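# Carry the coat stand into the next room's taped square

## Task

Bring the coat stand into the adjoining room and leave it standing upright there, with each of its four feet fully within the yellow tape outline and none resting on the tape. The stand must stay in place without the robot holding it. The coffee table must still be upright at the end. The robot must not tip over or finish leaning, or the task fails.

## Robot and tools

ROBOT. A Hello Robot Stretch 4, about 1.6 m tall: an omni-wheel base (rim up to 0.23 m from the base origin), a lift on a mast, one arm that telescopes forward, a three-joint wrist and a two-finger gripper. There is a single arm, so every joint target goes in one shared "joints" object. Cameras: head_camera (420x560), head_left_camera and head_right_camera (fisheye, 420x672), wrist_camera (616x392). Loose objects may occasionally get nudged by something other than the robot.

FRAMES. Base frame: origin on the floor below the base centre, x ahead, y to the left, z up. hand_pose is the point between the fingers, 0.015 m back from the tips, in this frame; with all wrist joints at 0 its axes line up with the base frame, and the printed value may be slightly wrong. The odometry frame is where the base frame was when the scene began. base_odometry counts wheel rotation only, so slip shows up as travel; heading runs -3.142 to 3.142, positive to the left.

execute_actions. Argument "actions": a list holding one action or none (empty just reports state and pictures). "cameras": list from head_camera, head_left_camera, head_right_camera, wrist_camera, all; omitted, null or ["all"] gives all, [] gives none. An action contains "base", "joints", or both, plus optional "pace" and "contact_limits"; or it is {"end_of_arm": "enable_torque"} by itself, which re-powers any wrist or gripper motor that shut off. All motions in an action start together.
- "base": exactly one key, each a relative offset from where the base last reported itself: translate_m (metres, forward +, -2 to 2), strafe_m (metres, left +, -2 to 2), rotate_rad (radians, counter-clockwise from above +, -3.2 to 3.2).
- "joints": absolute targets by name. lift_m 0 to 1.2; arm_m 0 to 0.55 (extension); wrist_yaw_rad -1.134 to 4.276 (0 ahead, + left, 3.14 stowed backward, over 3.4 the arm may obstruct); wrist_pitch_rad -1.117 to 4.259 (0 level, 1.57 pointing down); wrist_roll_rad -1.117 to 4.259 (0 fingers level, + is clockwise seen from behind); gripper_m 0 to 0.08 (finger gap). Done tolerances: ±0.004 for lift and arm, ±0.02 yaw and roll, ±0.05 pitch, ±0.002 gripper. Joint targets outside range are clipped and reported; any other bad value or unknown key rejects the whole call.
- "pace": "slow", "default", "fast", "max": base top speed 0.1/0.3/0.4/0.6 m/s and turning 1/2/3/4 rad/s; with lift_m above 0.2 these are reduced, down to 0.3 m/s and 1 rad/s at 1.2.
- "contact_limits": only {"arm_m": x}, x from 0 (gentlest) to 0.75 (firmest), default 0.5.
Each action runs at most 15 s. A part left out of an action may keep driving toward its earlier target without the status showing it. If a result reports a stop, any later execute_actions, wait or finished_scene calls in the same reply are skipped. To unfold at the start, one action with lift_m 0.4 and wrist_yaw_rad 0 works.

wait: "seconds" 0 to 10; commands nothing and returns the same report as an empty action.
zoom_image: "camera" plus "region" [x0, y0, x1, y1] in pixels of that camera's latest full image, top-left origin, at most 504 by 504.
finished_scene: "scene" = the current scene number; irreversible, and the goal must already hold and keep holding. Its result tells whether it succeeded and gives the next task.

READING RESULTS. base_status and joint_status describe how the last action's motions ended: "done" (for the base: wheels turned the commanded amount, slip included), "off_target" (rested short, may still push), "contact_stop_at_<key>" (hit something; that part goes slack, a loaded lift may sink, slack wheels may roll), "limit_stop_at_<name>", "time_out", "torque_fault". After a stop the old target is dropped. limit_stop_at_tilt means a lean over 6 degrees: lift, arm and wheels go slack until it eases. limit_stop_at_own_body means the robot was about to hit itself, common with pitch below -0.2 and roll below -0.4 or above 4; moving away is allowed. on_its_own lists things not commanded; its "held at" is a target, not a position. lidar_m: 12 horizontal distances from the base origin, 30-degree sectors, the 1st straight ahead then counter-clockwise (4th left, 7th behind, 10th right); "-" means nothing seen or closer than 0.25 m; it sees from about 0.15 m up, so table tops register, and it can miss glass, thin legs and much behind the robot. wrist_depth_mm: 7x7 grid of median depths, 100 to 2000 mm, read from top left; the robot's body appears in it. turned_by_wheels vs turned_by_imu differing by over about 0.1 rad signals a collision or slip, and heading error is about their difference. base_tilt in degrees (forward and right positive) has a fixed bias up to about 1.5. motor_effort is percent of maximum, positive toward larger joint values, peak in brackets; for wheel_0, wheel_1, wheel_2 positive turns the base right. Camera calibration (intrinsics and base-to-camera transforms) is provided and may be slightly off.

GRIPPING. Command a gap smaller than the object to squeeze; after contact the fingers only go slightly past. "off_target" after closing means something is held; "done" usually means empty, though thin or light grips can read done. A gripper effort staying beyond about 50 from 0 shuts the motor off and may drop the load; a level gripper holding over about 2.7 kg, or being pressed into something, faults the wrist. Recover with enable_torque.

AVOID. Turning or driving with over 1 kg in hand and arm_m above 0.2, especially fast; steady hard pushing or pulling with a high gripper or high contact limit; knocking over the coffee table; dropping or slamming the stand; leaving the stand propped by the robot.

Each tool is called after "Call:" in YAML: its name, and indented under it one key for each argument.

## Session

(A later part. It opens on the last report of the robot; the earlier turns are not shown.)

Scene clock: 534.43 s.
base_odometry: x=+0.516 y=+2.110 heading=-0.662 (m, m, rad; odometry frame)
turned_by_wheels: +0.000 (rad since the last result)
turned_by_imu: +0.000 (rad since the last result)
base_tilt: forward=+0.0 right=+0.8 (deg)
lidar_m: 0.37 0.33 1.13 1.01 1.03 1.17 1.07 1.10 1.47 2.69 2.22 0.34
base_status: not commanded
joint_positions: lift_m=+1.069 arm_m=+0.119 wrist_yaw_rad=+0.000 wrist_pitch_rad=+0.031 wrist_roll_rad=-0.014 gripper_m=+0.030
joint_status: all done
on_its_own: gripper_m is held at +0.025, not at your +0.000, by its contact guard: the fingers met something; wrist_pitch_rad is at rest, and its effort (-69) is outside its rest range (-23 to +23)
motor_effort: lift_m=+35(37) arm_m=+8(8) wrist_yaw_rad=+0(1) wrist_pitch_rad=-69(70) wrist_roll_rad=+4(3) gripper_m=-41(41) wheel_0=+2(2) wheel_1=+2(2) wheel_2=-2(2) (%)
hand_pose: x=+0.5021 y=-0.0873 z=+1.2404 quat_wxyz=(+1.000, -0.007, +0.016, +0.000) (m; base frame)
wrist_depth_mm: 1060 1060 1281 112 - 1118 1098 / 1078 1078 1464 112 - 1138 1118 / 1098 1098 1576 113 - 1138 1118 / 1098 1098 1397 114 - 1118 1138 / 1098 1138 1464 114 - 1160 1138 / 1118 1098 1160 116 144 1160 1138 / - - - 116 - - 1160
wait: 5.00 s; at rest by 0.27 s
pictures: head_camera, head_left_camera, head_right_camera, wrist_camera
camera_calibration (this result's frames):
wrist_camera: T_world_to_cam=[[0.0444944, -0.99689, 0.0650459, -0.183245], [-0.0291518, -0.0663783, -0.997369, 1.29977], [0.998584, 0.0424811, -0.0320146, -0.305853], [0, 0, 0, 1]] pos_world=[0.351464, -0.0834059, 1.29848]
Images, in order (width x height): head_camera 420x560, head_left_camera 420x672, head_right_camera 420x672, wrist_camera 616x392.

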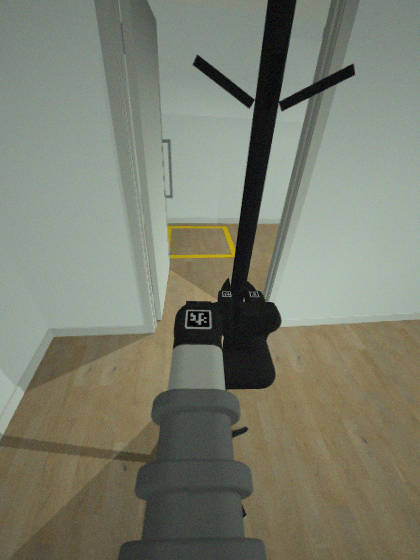

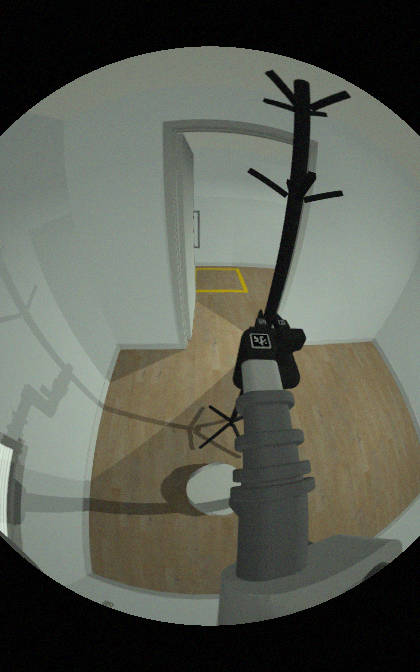

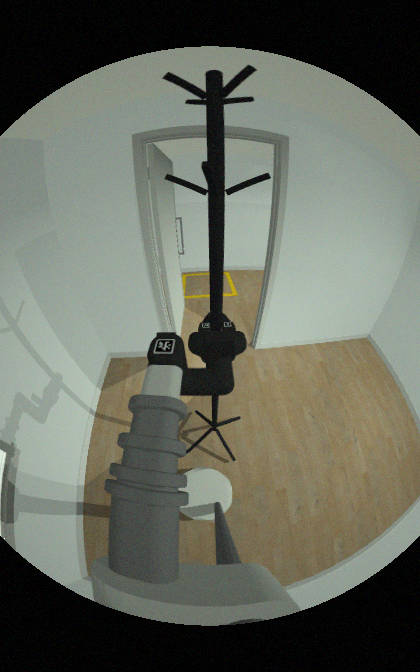

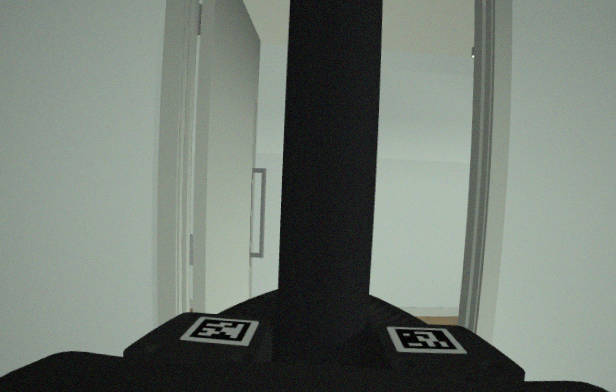

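Call:
execute_actions:
  actions:
    - {"base": {"translate_m": 0.4}, "pace": "slow"}
  cameras: ["head_camera", "head_right_camera"]

Scene clock: 543.67 s.
base_odometry: x=+0.831 y=+1.864 heading=-0.663 (m, m, rad; odometry frame)
turned_by_wheels: -0.001 (rad since the last result)
turned_by_imu: -0.003 (rad since the last result)
base_tilt: forward=-0.2 right=+0.8 (deg)
lidar_m: 0.26 1.05 1.17 1.07 1.10 1.45 1.47 1.52 1.95 2.65 1.62 0.26
base_status: done
joint_positions: lift_m=+1.070 arm_m=+0.119 wrist_yaw_rad=-0.007 wrist_pitch_rad=+0.009 wrist_roll_rad=-0.012 gripper_m=+0.030
joint_status: not commanded
on_its_own: gripper_m is held at +0.025, not at your +0.000, by its contact guard: the fingers met something; wrist_yaw_rad is at rest, and its effort (+20) is outside its rest range (-13 to +13)
motor_effort: lift_m=+20(34) arm_m=+7(8) wrist_yaw_rad=+20(30) wrist_pitch_rad=-5(71) wrist_roll_rad=-3(3) gripper_m=-42(41) wheel_0=+6(7) wheel_1=+4(8) wheel_2=-23(23) (%)
hand_pose: x=+0.5017 y=-0.0888 z=+1.2463 quat_wxyz=(+1.000, -0.006, +0.004, -0.003) (m; base frame)
wrist_depth_mm: 676 809 1397 137 - - 741 / 676 809 1464 132 - - 741 / 676 809 1499 127 - - 723 / 661 831 1537 124 - - 723 / 676 842 1576 121 - - 723 / 676 820 1118 118 144 - 715 / - - - 116 - - 723
pictures: head_camera, head_right_camera
Images, in order (width x height): head_camera 420x560, head_right_camera 420x672.

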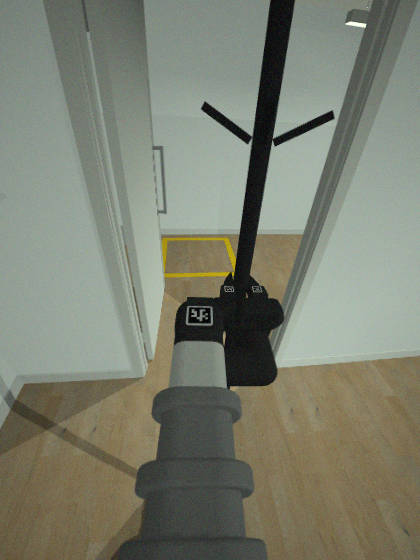

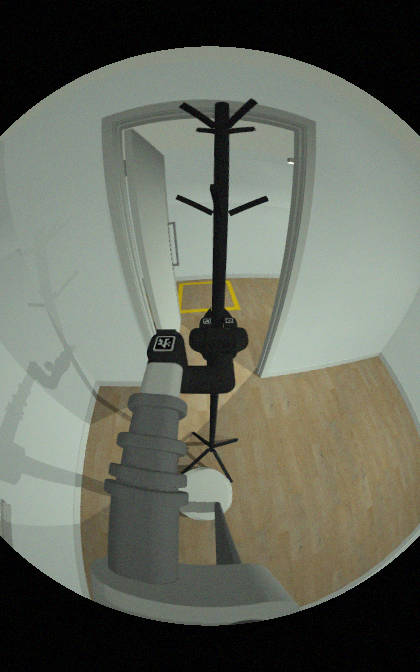

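Call:
execute_actions:
  actions:
    - {"base": {"translate_m": -0.1}, "pace": "slow"}
  cameras: ["head_camera", "head_right_camera", "head_left_camera"]

Scene clock: 560.50 s.
base_odometry: x=+0.753 y=+1.926 heading=-0.663 (m, m, rad; odometry frame)
turned_by_wheels: +0.000 (rad since the last result)
turned_by_imu: +0.001 (rad since the last result)
base_tilt: forward=+0.1 right=+0.9 (deg)
lidar_m: 0.33 1.16 1.17 1.07 1.05 1.42 1.38 1.42 1.83 2.66 1.78 0.31
base_status: done
joint_positions: lift_m=+1.070 arm_m=+0.119 wrist_yaw_rad=+0.002 wrist_pitch_rad=+0.014 wrist_roll_rad=-0.013 gripper_m=+0.030
joint_status: not commanded
on_its_own: gripper_m is held at +0.025, not at your +0.000, by its contact guard: the fingers met something
motor_effort: lift_m=+20(20) arm_m=+7(7) wrist_yaw_rad=-4(21) wrist_pitch_rad=-21(20) wrist_roll_rad=-1(3) gripper_m=-42(42) wheel_0=+0(8) wheel_1=-1(5) wheel_2=+4(22) (%)
hand_pose: x=+0.5024 y=-0.0870 z=+1.2452 quat_wxyz=(+1.000, -0.006, +0.007, +0.001) (m; base frame)
wrist_depth_mm: 788 778 1308 123 - - 798 / 788 778 1366 121 - - 788 / 809 809 1397 120 - - 798 / 798 820 1366 118 - - 820 / 788 831 1464 117 - - 820 / 788 820 1025 116 145 - 809 / - - - 115 - - 809
pictures: head_camera, head_left_camera, head_right_camera
Images, in order (width x height): head_camera 420x560, head_left_camera 420x672, head_right_camera 420x672.

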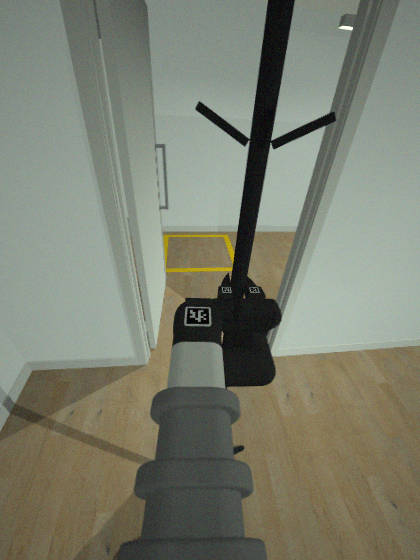

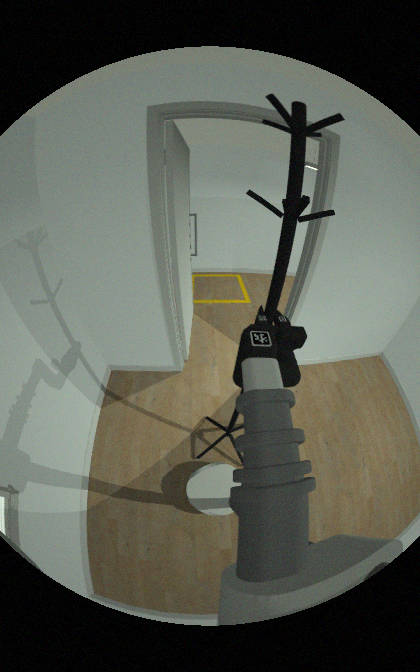

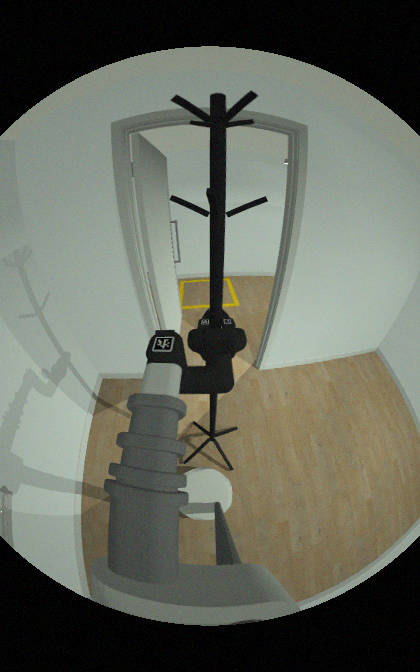

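Call:
execute_actions:
  actions:
    - {"base": {"translate_m": -0.07}, "pace": "slow"}
  cameras: ["head_camera", "head_right_camera", "head_left_camera"]

Scene clock: 569.37 s.
base_odometry: x=+0.698 y=+1.969 heading=-0.663 (m, m, rad; odometry frame)
turned_by_wheels: +0.000 (rad since the last result)
turned_by_imu: +0.000 (rad since the last result)
base_tilt: forward=+0.0 right=+0.8 (deg)
lidar_m: 0.36 1.21 1.15 1.05 1.05 1.40 1.30 1.34 1.75 2.68 1.86 0.33
base_status: done
joint_positions: lift_m=+1.070 arm_m=+0.119 wrist_yaw_rad=+0.002 wrist_pitch_rad=+0.024 wrist_roll_rad=-0.013 gripper_m=+0.030
joint_status: not commanded
on_its_own: gripper_m is held at +0.025, not at your +0.000, by its contact guard: the fingers met something; wrist_pitch_rad is at rest, and its effort (-47) is outside its rest range (-23 to +23)
motor_effort: lift_m=+23(23) arm_m=+7(7) wrist_yaw_rad=-3(4) wrist_pitch_rad=-47(47) wrist_roll_rad=-1(1) gripper_m=-42(41) wheel_0=+0(4) wheel_1=-3(5) wheel_2=+2(9) (%)
hand_pose: x=+0.5023 y=-0.0871 z=+1.2429 quat_wxyz=(+1.000, -0.007, +0.012, +0.001) (m; base frame)
wrist_depth_mm: 842 842 1281 114 - - 842 / 842 854 1366 114 - - 866 / 854 854 1430 114 - - 866 / 866 854 1430 114 - - 891 / 866 878 1464 114 - - 878 / 866 866 1042 114 143 - 904 / - - - 114 - - 891
pictures: head_camera, head_left_camera, head_right_camera
Images, in order (width x height): head_camera 420x560, head_left_camera 420x672, head_right_camera 420x672.

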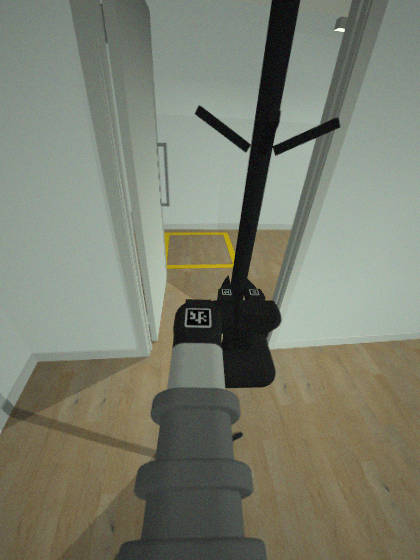

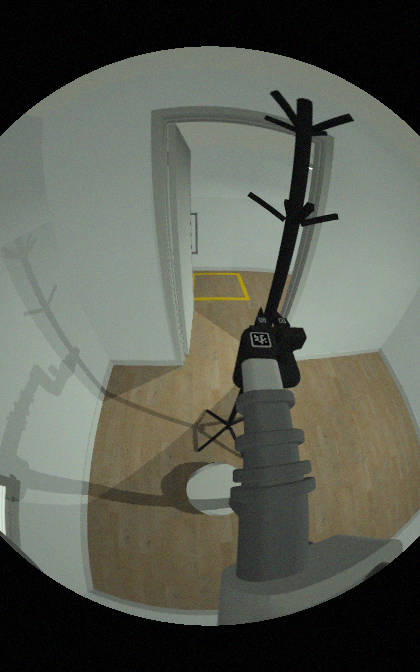

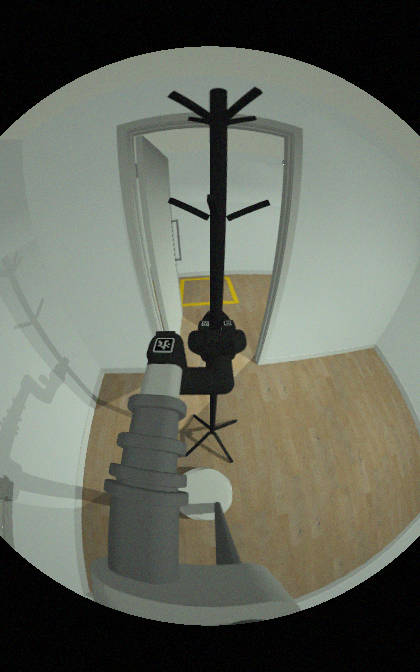

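Call:
execute_actions:
  actions:
    - {"joints": {"gripper_m": 0.07}}
  cameras: ["wrist_camera", "head_right_camera"]

Call:
execute_actions:
  actions:
    - {"joints": {"lift_m": 0.62}}
  cameras: ["wrist_camera", "head_right_camera", "head_camera"]

Scene clock: 690.40 s.
base_odometry: x=+0.698 y=+1.969 heading=-0.663 (m, m, rad; odometry frame)
turned_by_wheels: +0.000 (rad since the last result)
turned_by_imu: +0.000 (rad since the last result)
base_tilt: forward=+0.1 right=+0.7 (deg)
lidar_m: 0.35 1.22 1.15 1.05 1.07 1.39 1.31 1.35 1.76 2.68 1.89 0.38
base_status: not commanded
joint_positions: lift_m=+1.070 arm_m=+0.119 wrist_yaw_rad=+0.003 wrist_pitch_rad=+0.011 wrist_roll_rad=-0.014 gripper_m=+0.070
joint_status: all done
motor_effort: lift_m=+23(23) arm_m=+7(7) wrist_yaw_rad=-8(10) wrist_pitch_rad=-10(48) wrist_roll_rad=+3(1) gripper_m=-2(41) wheel_0=+3(3) wheel_1=-2(3) wheel_2=+2(3) (%)
hand_pose: x=+0.5025 y=-0.0867 z=+1.2457 quat_wxyz=(+1.000, -0.007, +0.005, +0.002) (m; base frame)
wrist_depth_mm: 866 854 1042 - - - 866 / 854 854 976 109 - - 866 / 866 854 976 112 - - 866 / 878 866 1008 - - - 878 / 866 878 1025 - - - 866 / 866 854 107 109 - 960 891 / - - - - - - -
pictures: head_right_camera, wrist_camera
camera_calibration (this result's frames):
wrist_camera: T_world_to_cam=[[0.0460833, -0.996774, 0.0657038, -0.184593], [-0.0082863, -0.0661529, -0.997775, 1.2952], [0.998903, 0.0454363, -0.0113081, -0.331839], [0, 0, 0, 1]] pos_world=[0.350714, -0.0832389, 1.30069]
Images, in order (width x height): head_right_camera 420x672, wrist_camera 616x392.

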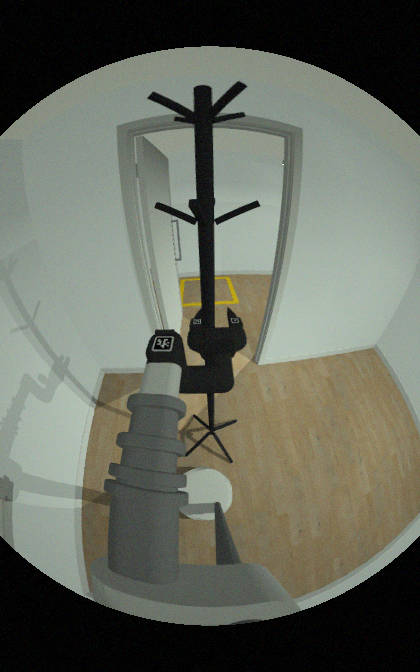

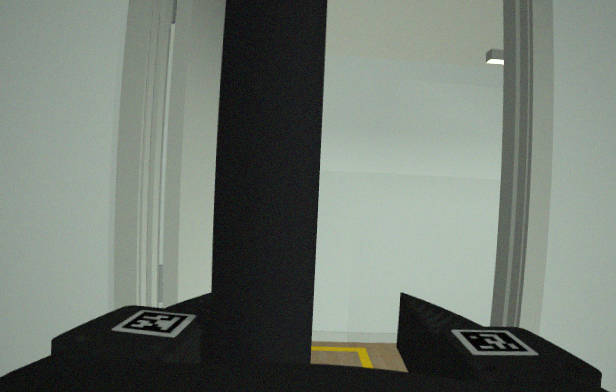

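Scene clock: 693.20 s.
base_odometry: x=+0.698 y=+1.969 heading=-0.663 (m, m, rad; odometry frame)
turned_by_wheels: +0.000 (rad since the last result)
turned_by_imu: +0.000 (rad since the last result)
base_tilt: forward=+0.1 right=+0.8 (deg)
lidar_m: 0.35 1.21 1.15 1.01 1.08 1.39 1.30 1.31 1.76 2.68 1.86 0.40
base_status: not commanded
joint_positions: lift_m=+0.620 arm_m=+0.119 wrist_yaw_rad=+0.005 wrist_pitch_rad=+0.009 wrist_roll_rad=-0.014 gripper_m=+0.070
joint_status: all done
motor_effort: lift_m=+15(20) arm_m=+7(7) wrist_yaw_rad=-12(11) wrist_pitch_rad=-4(9) wrist_roll_rad=+3(3) gripper_m=-1(2) wheel_0=+3(3) wheel_1=-2(2) wheel_2=+2(3) (%)
hand_pose: x=+0.5026 y=-0.0864 z=+0.7968 quat_wxyz=(+1.000, -0.007, +0.004, +0.002) (m; base frame)
wrist_depth_mm: 842 854 1025 108 - - 866 / 866 854 1008 109 - - 854 / 866 854 991 112 - - 878 / 866 854 991 - - - 866 / 878 866 1008 - - - 878 / 866 842 107 109 - 976 878 / - - - 931 1808 - -
pictures: head_camera, head_right_camera, wrist_camera
camera_calibration (this result's frames):
wrist_camera: T_world_to_cam=[[0.0472025, -0.996717, 0.0657776, -0.155452], [-0.00628557, -0.0661461, -0.99779, 0.84628], [0.998866, 0.0466847, -0.0093872, -0.338444], [0, 0, 0, 1]] pos_world=[0.350717, -0.0831633, 0.851458]
Images, in order (width x height): head_camera 420x560, head_right_camera 420x672, wrist_camera 616x392.

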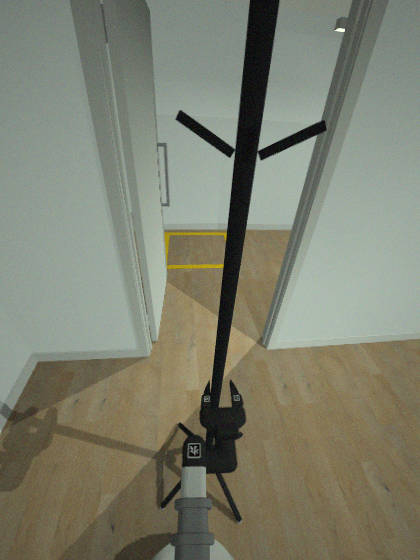

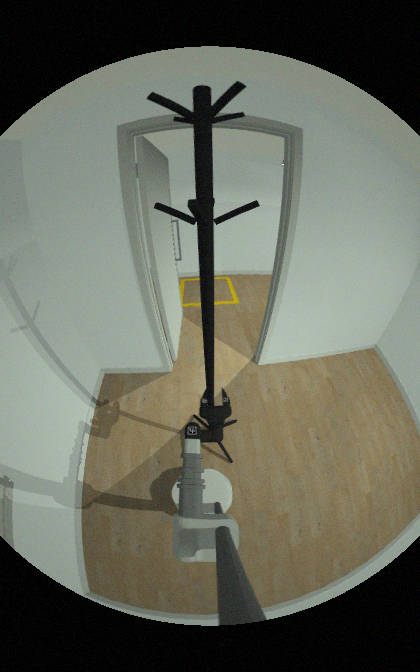

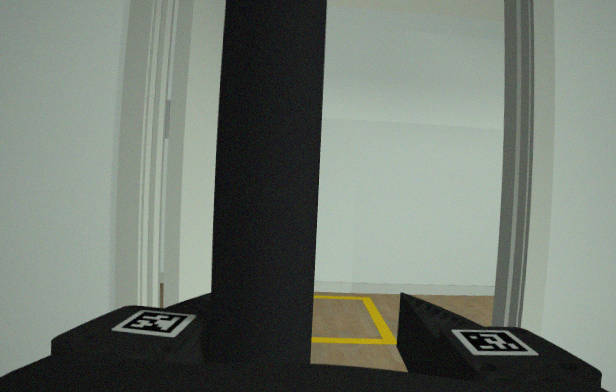

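Call:
execute_actions:
  actions:
    - {"base": {"strafe_m": 0.025}, "joints": {"arm_m": 0.105, "wrist_yaw_rad": 0.0}, "pace": "slow"}
  cameras: ["wrist_camera"]

Scene clock: 701.50 s.
base_odometry: x=+0.713 y=+1.989 heading=-0.663 (m, m, rad; odometry frame)
turned_by_wheels: +0.000 (rad since the last result)
turned_by_imu: +0.000 (rad since the last result)
base_tilt: forward=+0.0 right=+0.7 (deg)
lidar_m: 0.36 1.20 1.11 1.02 1.03 1.36 1.30 1.35 1.75 2.70 1.90 0.47
base_status: done
joint_positions: lift_m=+0.620 arm_m=+0.107 wrist_yaw_rad=+0.000 wrist_pitch_rad=+0.010 wrist_roll_rad=-0.014 gripper_m=+0.070
joint_status: all done
motor_effort: lift_m=+15(16) arm_m=-9(8) wrist_yaw_rad=+1(12) wrist_pitch_rad=-8(7) wrist_roll_rad=+3(3) gripper_m=-3(2) wheel_0=-3(6) wheel_1=+4(8) wheel_2=+0(0) (%)
hand_pose: x=+0.4902 y=-0.0874 z=+0.7965 quat_wxyz=(+1.000, -0.007, +0.005, +0.000) (m; base frame)
wrist_depth_mm: 878 854 1308 115 - - 878 / 866 866 1255 114 - - 878 / 866 878 1308 114 - - 904 / 866 878 1366 114 - - 878 / 866 878 1430 113 - - 891 / 878 866 167 113 147 1008 904 / - - 145 113 124 - -
pictures: wrist_camera
camera_calibration (this result's frames):
wrist_camera: T_world_to_cam=[[0.0429256, -0.996913, 0.0657449, -0.153665], [-0.0074947, -0.066125, -0.997783, 0.846496], [0.99905, 0.0423377, -0.01031, -0.32566], [0, 0, 0, 1]] pos_world=[0.338291, -0.0834282, 0.851364]
Images, in order (width x height): wrist_camera 616x392.

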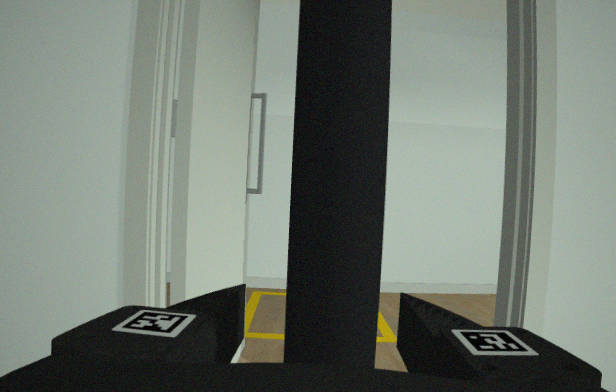

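Call:
execute_actions:
  actions:
    - {"joints": {"wrist_yaw_rad": -0.012, "gripper_m": 0.0}}
  cameras: ["wrist_camera"]

Scene clock: 706.47 s.
base_odometry: x=+0.713 y=+1.989 heading=-0.663 (m, m, rad; odometry frame)
turned_by_wheels: +0.000 (rad since the last result)
turned_by_imu: +0.000 (rad since the last result)
base_tilt: forward=+0.2 right=+0.7 (deg)
lidar_m: 0.37 1.22 1.14 1.02 1.03 1.36 1.31 1.33 1.74 2.69 1.86 0.46
base_status: not commanded
joint_positions: lift_m=+0.620 arm_m=+0.107 wrist_yaw_rad=-0.013 wrist_pitch_rad=+0.010 wrist_roll_rad=-0.013 gripper_m=+0.030
joint_status: gripper_m off_target (ended at +0.030, target +0.000); the others done
on_its_own: gripper_m is held at +0.024, not at your +0.000, by its contact guard: the fingers met something
motor_effort: lift_m=+16(16) arm_m=-9(9) wrist_yaw_rad=+4(3) wrist_pitch_rad=-8(7) wrist_roll_rad=-1(4) gripper_m=-46(82) wheel_0=-3(3) wheel_1=+3(4) wheel_2=+0(0) (%)
hand_pose: x=+0.4889 y=-0.0902 z=+0.7965 quat_wxyz=(+1.000, -0.006, +0.005, -0.006) (m; base frame)
wrist_depth_mm: 854 866 1281 114 - - 891 / 854 854 1366 113 - - 878 / 866 866 1366 113 - - 891 / 866 842 1430 114 - - 904 / 866 878 1430 113 - - 904 / 866 878 1025 114 144 - 904 / - - - 113 - - 917
pictures: wrist_camera
camera_calibration (this result's frames):
wrist_camera: T_world_to_cam=[[0.0297983, -0.997474, 0.064475, -0.149013], [-0.00862723, -0.0647579, -0.997864, 0.84697], [0.999519, 0.0291784, -0.0105351, -0.325571], [0, 0, 0, 1]] pos_world=[0.337162, -0.0842895, 0.851339]
Images, in order (width x height): wrist_camera 616x392.

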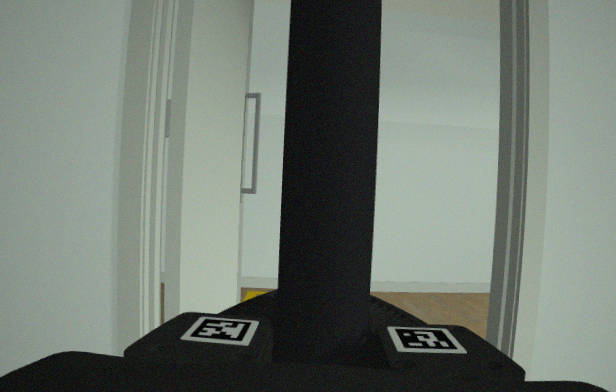

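Call:
execute_actions:
  actions:
    - {"joints": {"lift_m": 0.68}, "pace": "slow"}
  cameras: ["head_camera", "head_right_camera"]

Scene clock: 711.83 s.
base_odometry: x=+0.713 y=+1.989 heading=-0.663 (m, m, rad; odometry frame)
turned_by_wheels: +0.000 (rad since the last result)
turned_by_imu: +0.000 (rad since the last result)
base_tilt: forward=+0.1 right=+0.7 (deg)
lidar_m: 0.34 1.20 1.11 1.03 1.03 1.37 1.30 1.35 1.74 2.70 1.85 0.47
base_status: not commanded
joint_positions: lift_m=+0.679 arm_m=+0.107 wrist_yaw_rad=-0.012 wrist_pitch_rad=+0.031 wrist_roll_rad=-0.014 gripper_m=+0.030
joint_status: all done
on_its_own: gripper_m is held at +0.024, not at your +0.000, by its contact guard: the fingers met something; wrist_pitch_rad is at rest, and its effort (-68) is outside its rest range (-23 to +23)
motor_effort: lift_m=+34(37) arm_m=-9(9) wrist_yaw_rad=+1(5) wrist_pitch_rad=-68(72) wrist_roll_rad=+3(1) gripper_m=-46(48) wheel_0=-3(3) wheel_1=+3(3) wheel_2=+0(0) (%)
hand_pose: x=+0.4889 y=-0.0899 z=+0.8505 quat_wxyz=(+1.000, -0.007, +0.015, -0.006) (m; base frame)
wrist_depth_mm: 842 854 1281 109 - - 854 / 842 831 1336 109 - - 891 / 866 866 1397 110 - - 891 / 866 878 1366 111 - - 917 / 878 878 1430 112 - - 917 / 866 878 1008 113 144 - 917 / - - - 113 - - 931
pictures: head_camera, head_right_camera
Images, in order (width x height): head_camera 420x560, head_right_camera 420x672.

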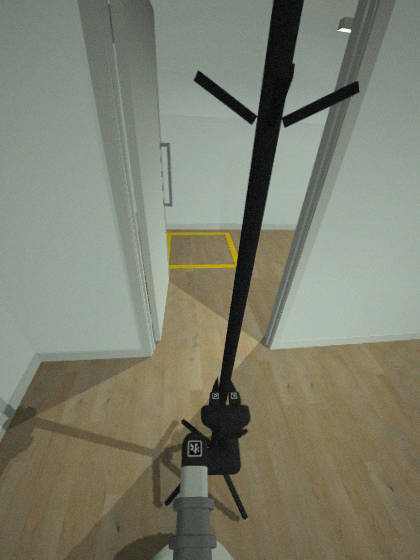

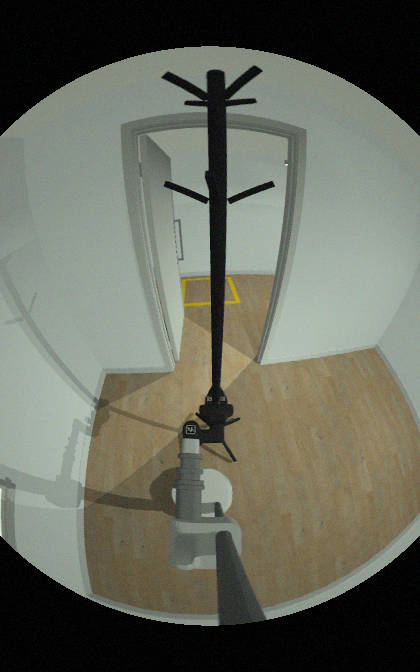

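Call:
execute_actions:
  actions:
    - {"base": {"translate_m": 0.2}, "pace": "slow"}
  cameras: ["head_camera", "head_right_camera"]

Scene clock: 723.33 s.
base_odometry: x=+0.870 y=+1.866 heading=-0.663 (m, m, rad; odometry frame)
turned_by_wheels: +0.000 (rad since the last result)
turned_by_imu: -0.001 (rad since the last result)
base_tilt: forward=-0.1 right=+0.7 (deg)
lidar_m: 0.36 1.01 1.14 1.05 1.10 1.37 1.50 1.53 1.98 2.68 1.54 0.46
base_status: done
joint_positions: lift_m=+0.679 arm_m=+0.107 wrist_yaw_rad=-0.012 wrist_pitch_rad=+0.031 wrist_roll_rad=-0.014 gripper_m=+0.030
joint_status: not commanded
on_its_own: gripper_m is held at +0.024, not at your +0.000, by its contact guard: the fingers met something; wrist_pitch_rad is at rest, and its effort (-69) is outside its rest range (-23 to +23)
motor_effort: lift_m=+34(34) arm_m=-9(9) wrist_yaw_rad=+1(1) wrist_pitch_rad=-69(68) wrist_roll_rad=+3(3) gripper_m=-45(46) wheel_0=+4(6) wheel_1=+3(6) wheel_2=-3(9) (%)
hand_pose: x=+0.4889 y=-0.0899 z=+0.8504 quat_wxyz=(+1.000, -0.007, +0.016, -0.006) (m; base frame)
wrist_depth_mm: 647 768 1336 109 - - 788 / 647 768 1336 110 - - 750 / 661 788 1430 110 - - 750 / 661 798 1464 111 - - 750 / 668 788 1430 112 - - 741 / 676 809 1025 113 144 - 741 / - - - 113 - - 750
pictures: head_camera, head_right_camera
Images, in order (width x height): head_camera 420x560, head_right_camera 420x672.

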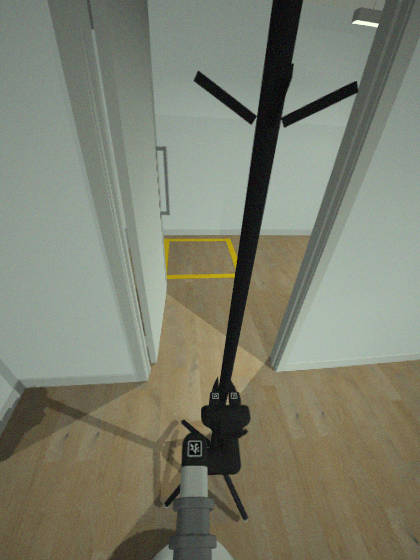

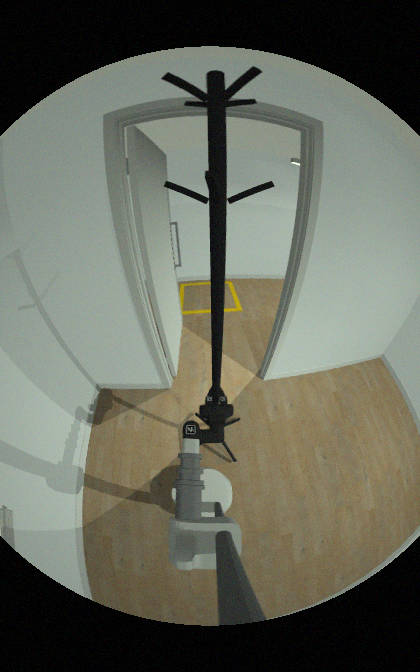

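Call:
zoom_image:
  camera: "head_camera"
  region: [110, 220, 310, 400]

Region (110, 220, 310, 400) of head_camera's 420x560 image, scaled by 2.520, with more detail than that image has; it fills the top 454 rows of this view, and the rest is white.

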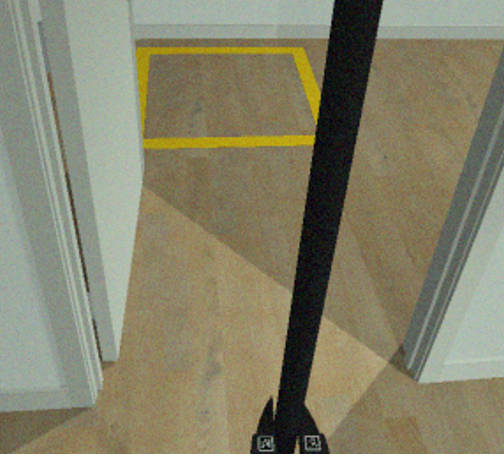

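Call:
execute_actions:
  actions:
    - {"base": {"translate_m": 0.7}, "pace": "slow"}
  cameras: ["head_camera", "head_right_camera", "head_left_camera"]

Scene clock: 763.60 s.
base_odometry: x=+1.422 y=+1.435 heading=-0.662 (m, m, rad; odometry frame)
turned_by_wheels: +0.000 (rad since the last result)
turned_by_imu: -0.002 (rad since the last result)
base_tilt: forward=-0.1 right=+0.7 (deg)
lidar_m: 0.35 0.49 0.42 0.92 1.15 1.51 2.21 2.25 2.83 1.72 0.66 0.47
base_status: done
joint_positions: lift_m=+0.679 arm_m=+0.107 wrist_yaw_rad=-0.012 wrist_pitch_rad=+0.031 wrist_roll_rad=-0.014 gripper_m=+0.030
joint_status: not commanded
on_its_own: gripper_m is held at +0.024, not at your +0.000, by its contact guard: the fingers met something; wrist_pitch_rad is at rest, and its effort (-68) is outside its rest range (-23 to +23)
motor_effort: lift_m=+34(34) arm_m=-9(9) wrist_yaw_rad=+1(1) wrist_pitch_rad=-68(68) wrist_roll_rad=+3(3) gripper_m=-45(45) wheel_0=+3(6) wheel_1=+3(6) wheel_2=-3(9) (%)
hand_pose: x=+0.4889 y=-0.0899 z=+0.8504 quat_wxyz=(+1.000, -0.007, +0.016, -0.006) (m; base frame)
wrist_depth_mm: 496 723 - 109 - - - / 508 750 - 110 - - - / 517 759 - 110 - - - / 521 778 - 111 - - - / 525 778 - 112 - - - / 530 768 - 113 145 - - / - - - 113 - - 1921
pictures: head_camera, head_left_camera, head_right_camera
Images, in order (width x height): head_camera 420x560, head_left_camera 420x672, head_right_camera 420x672.

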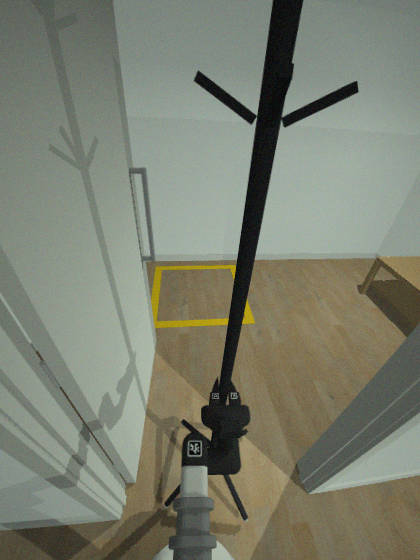

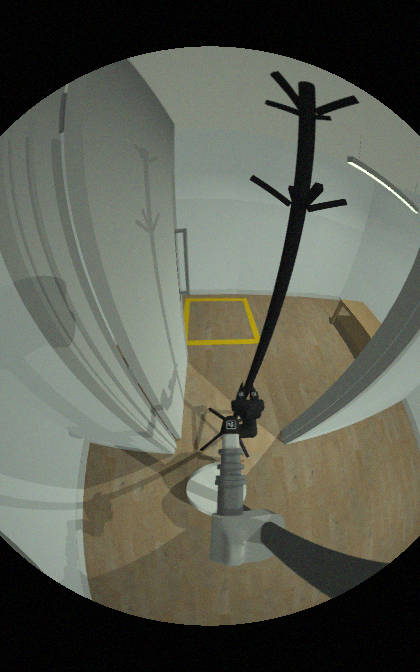

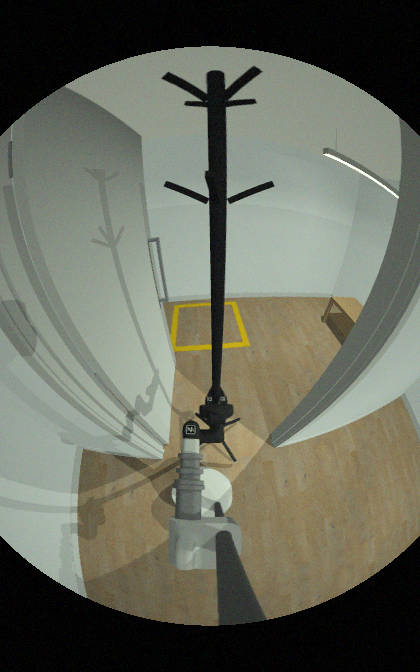

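Call:
zoom_image:
  camera: "head_camera"
  region: [120, 240, 300, 360]

Region (120, 240, 300, 360) of head_camera's 420x560 image, scaled by 2.800, with more detail than that image has.

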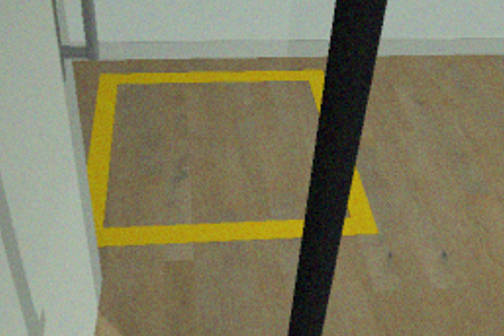

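Call:
execute_actions:
  actions:
    - {"base": {"translate_m": 1.1}, "pace": "slow"}
  cameras: ["head_camera", "head_right_camera", "head_left_camera"]

action 0: "base": translate_m = 1.1 would last too long for one action: at the pace "slow" translate_m can be at most 0.766 in either direction: name a faster pace, or command the rest in another action

Call:
execute_actions:
  actions:
    - {"base": {"translate_m": 0.75}, "pace": "slow"}
  cameras: ["head_camera", "head_left_camera"]

Scene clock: 807.27 s.
base_odometry: x=+2.013 y=+0.974 heading=-0.662 (m, m, rad; odometry frame)
turned_by_wheels: +0.000 (rad since the last result)
turned_by_imu: -0.002 (rad since the last result)
base_tilt: forward=-0.1 right=+0.9 (deg)
lidar_m: 0.35 0.44 0.32 0.29 0.31 0.42 2.98 3.02 0.62 0.96 1.89 0.46
base_status: done
joint_positions: lift_m=+0.679 arm_m=+0.107 wrist_yaw_rad=-0.012 wrist_pitch_rad=+0.031 wrist_roll_rad=-0.014 gripper_m=+0.030
joint_status: not commanded
on_its_own: gripper_m is held at +0.024, not at your +0.000, by its contact guard: the fingers met something; wrist_pitch_rad is at rest, and its effort (-69) is outside its rest range (-23 to +23)
motor_effort: lift_m=+34(34) arm_m=-9(9) wrist_yaw_rad=+1(1) wrist_pitch_rad=-69(68) wrist_roll_rad=+3(3) gripper_m=-47(46) wheel_0=+2(6) wheel_1=+4(6) wheel_2=-2(8) (%)
hand_pose: x=+0.4889 y=-0.0899 z=+0.8504 quat_wxyz=(+1.000, -0.007, +0.016, -0.006) (m; base frame)
wrist_depth_mm: 1430 1430 1430 109 1499 1464 1537 / 1397 1499 1464 109 1464 1499 1499 / 1430 1499 1499 110 1537 1537 1537 / 1464 1499 1464 111 1499 1576 1576 / 1499 1499 1499 111 1499 1537 1618 / 1499 1537 1499 113 144 1618 1537 / - - - 113 - - 1618
pictures: head_camera, head_left_camera
Images, in order (width x height): head_camera 420x560, head_left_camera 420x672.

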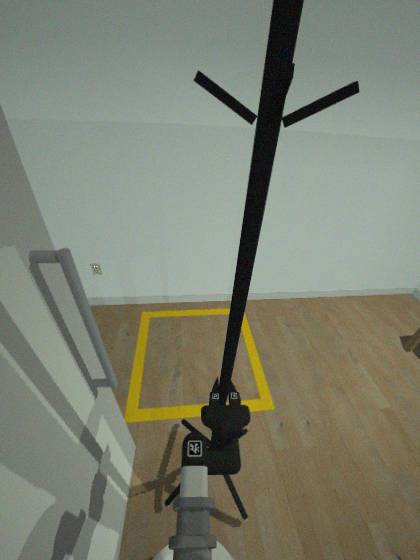

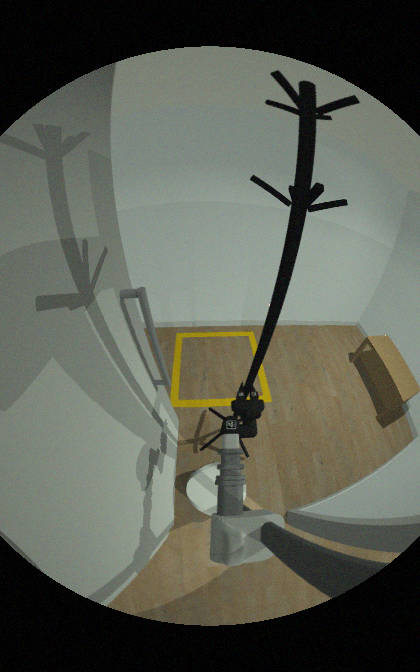

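Call:
zoom_image:
  camera: "head_camera"
  region: [100, 280, 300, 440]

Region (100, 280, 300, 440) of head_camera's 420x560 image, scaled by 2.520, with more detail than that image has; it fills the top 403 rows of this view, and the rest is white.

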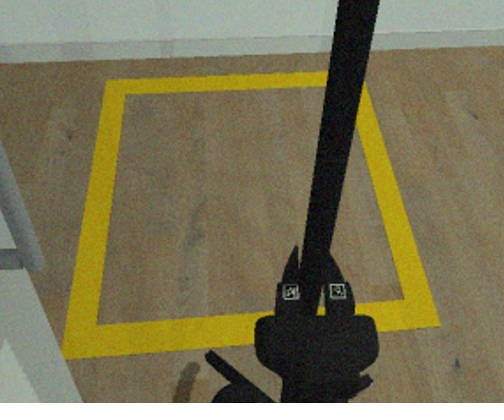

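Call:
execute_actions:
  actions:
    - {"base": {"translate_m": 0.71}, "pace": "slow"}
  cameras: ["head_camera", "head_left_camera", "head_right_camera"]

Scene clock: 835.90 s.
base_odometry: x=+2.573 y=+0.538 heading=-0.662 (m, m, rad; odometry frame)
turned_by_wheels: +0.000 (rad since the last result)
turned_by_imu: -0.002 (rad since the last result)
base_tilt: forward=+0.1 right=+0.8 (deg)
lidar_m: 0.36 1.08 1.32 1.23 0.33 0.44 3.69 1.13 1.38 1.77 1.69 0.47
base_status: done
joint_positions: lift_m=+0.679 arm_m=+0.107 wrist_yaw_rad=-0.012 wrist_pitch_rad=+0.031 wrist_roll_rad=-0.014 gripper_m=+0.030
joint_status: not commanded
on_its_own: gripper_m is held at +0.024, not at your +0.000, by its contact guard: the fingers met something; wrist_pitch_rad is at rest, and its effort (-67) is outside its rest range (-23 to +23)
motor_effort: lift_m=+34(34) arm_m=-9(9) wrist_yaw_rad=+1(1) wrist_pitch_rad=-67(69) wrist_roll_rad=+3(4) gripper_m=-46(46) wheel_0=+3(6) wheel_1=+3(6) wheel_2=-4(8) (%)
hand_pose: x=+0.4889 y=-0.0899 z=+0.8504 quat_wxyz=(+1.000, -0.007, +0.016, -0.006) (m; base frame)
wrist_depth_mm: 741 732 759 109 768 768 778 / 750 750 750 109 768 778 768 / 750 741 759 110 768 788 778 / 768 759 768 111 788 788 788 / 759 750 768 111 778 798 798 / 768 778 788 113 145 809 809 / - - - 113 - - 820
pictures: head_camera, head_left_camera, head_right_camera
Images, in order (width x height): head_camera 420x560, head_left_camera 420x672, head_right_camera 420x672.

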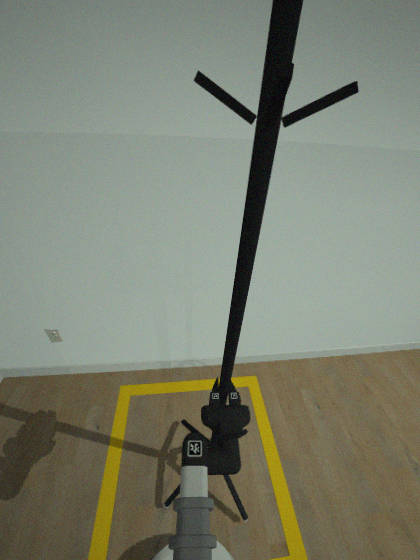

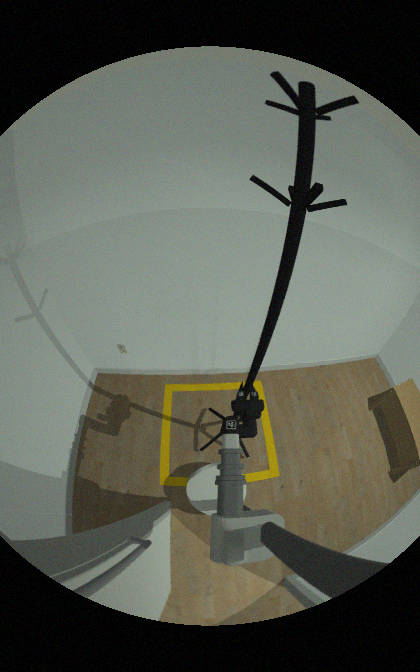

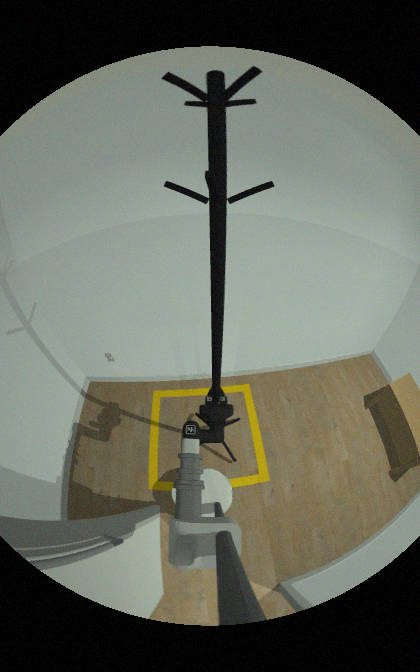

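Call:
execute_actions:
  actions:
    - {"joints": {"lift_m": 0.635}, "pace": "slow"}
  cameras: ["head_camera", "head_right_camera"]

Scene clock: 842.83 s.
base_odometry: x=+2.573 y=+0.538 heading=-0.662 (m, m, rad; odometry frame)
turned_by_wheels: +0.000 (rad since the last result)
turned_by_imu: +0.000 (rad since the last result)
base_tilt: forward=-0.1 right=+0.8 (deg)
lidar_m: 0.37 1.11 1.36 1.24 0.31 0.46 3.71 1.14 1.37 1.78 1.70 0.46
base_status: not commanded
joint_positions: lift_m=+0.635 arm_m=+0.107 wrist_yaw_rad=-0.010 wrist_pitch_rad=+0.026 wrist_roll_rad=-0.014 gripper_m=+0.030
joint_status: all done
on_its_own: gripper_m is held at +0.024, not at your +0.000, by its contact guard: the fingers met something; wrist_pitch_rad is at rest, and its effort (-55) is outside its rest range (-23 to +23)
motor_effort: lift_m=+24(32) arm_m=-9(9) wrist_yaw_rad=-4(4) wrist_pitch_rad=-55(69) wrist_roll_rad=+3(3) gripper_m=-46(46) wheel_0=+3(4) wheel_1=+3(3) wheel_2=-3(3) (%)
hand_pose: x=+0.4891 y=-0.0896 z=+0.8073 quat_wxyz=(+1.000, -0.007, +0.013, -0.005) (m; base frame)
wrist_depth_mm: 741 741 750 110 768 778 788 / 741 741 741 110 778 768 778 / 750 759 750 111 778 778 788 / 750 759 768 111 778 778 788 / 768 778 778 112 788 798 798 / 768 768 778 113 145 798 809 / - - - 113 - - 809
pictures: head_camera, head_right_camera
Images, in order (width x height): head_camera 420x560, head_right_camera 420x672.

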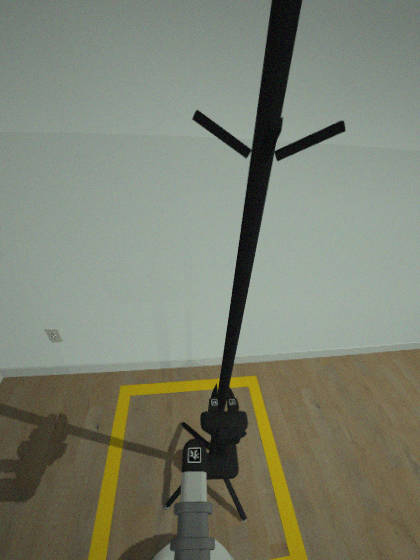

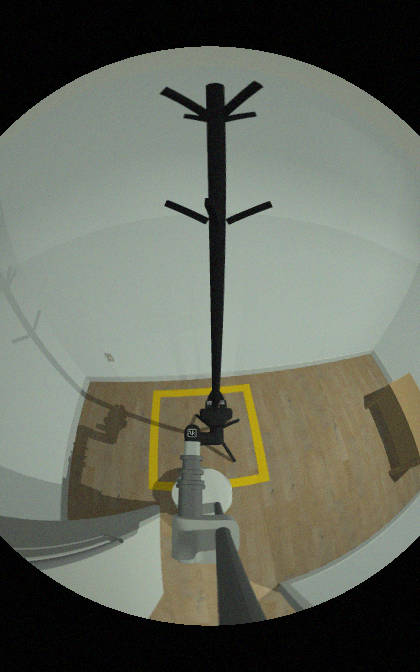

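Feet beginning to touch. Lower a bit more to unload.

Call:
execute_actions:
  actions:
    - {"joints": {"lift_m": 0.622}, "pace": "slow"}
  cameras: ["head_right_camera"]

Scene clock: 846.87 s.
base_odometry: x=+2.574 y=+0.538 heading=-0.662 (m, m, rad; odometry frame)
turned_by_wheels: +0.000 (rad since the last result)
turned_by_imu: +0.000 (rad since the last result)
base_tilt: forward=+0.0 right=+0.8 (deg)
lidar_m: 0.37 1.11 1.35 1.25 0.31 0.47 3.72 1.12 1.36 1.81 1.70 0.47
base_status: not commanded
joint_positions: lift_m=+0.622 arm_m=+0.107 wrist_yaw_rad=-0.007 wrist_pitch_rad=+0.008 wrist_roll_rad=-0.014 gripper_m=+0.030
joint_status: all done
on_its_own: gripper_m is held at +0.024, not at your +0.000, by its contact guard: the fingers met something
motor_effort: lift_m=+15(22) arm_m=-9(9) wrist_yaw_rad=-13(16) wrist_pitch_rad=-5(56) wrist_roll_rad=+2(2) gripper_m=-45(46) wheel_0=+3(3) wheel_1=+0(3) wheel_2=+0(3) (%)
hand_pose: x=+0.4895 y=-0.0889 z=+0.7988 quat_wxyz=(+1.000, -0.007, +0.004, -0.003) (m; base frame)
wrist_depth_mm: 750 759 750 114 768 768 788 / 741 750 768 114 778 788 778 / 750 759 759 114 778 768 798 / 759 759 768 113 778 788 798 / 759 759 759 114 768 778 798 / 759 768 778 114 145 788 798 / - - - 113 - - 788
pictures: head_right_camera
Images, in order (width x height): head_right_camera 420x672.

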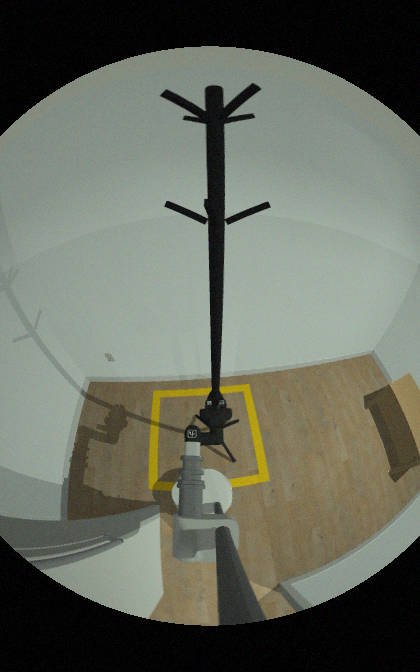

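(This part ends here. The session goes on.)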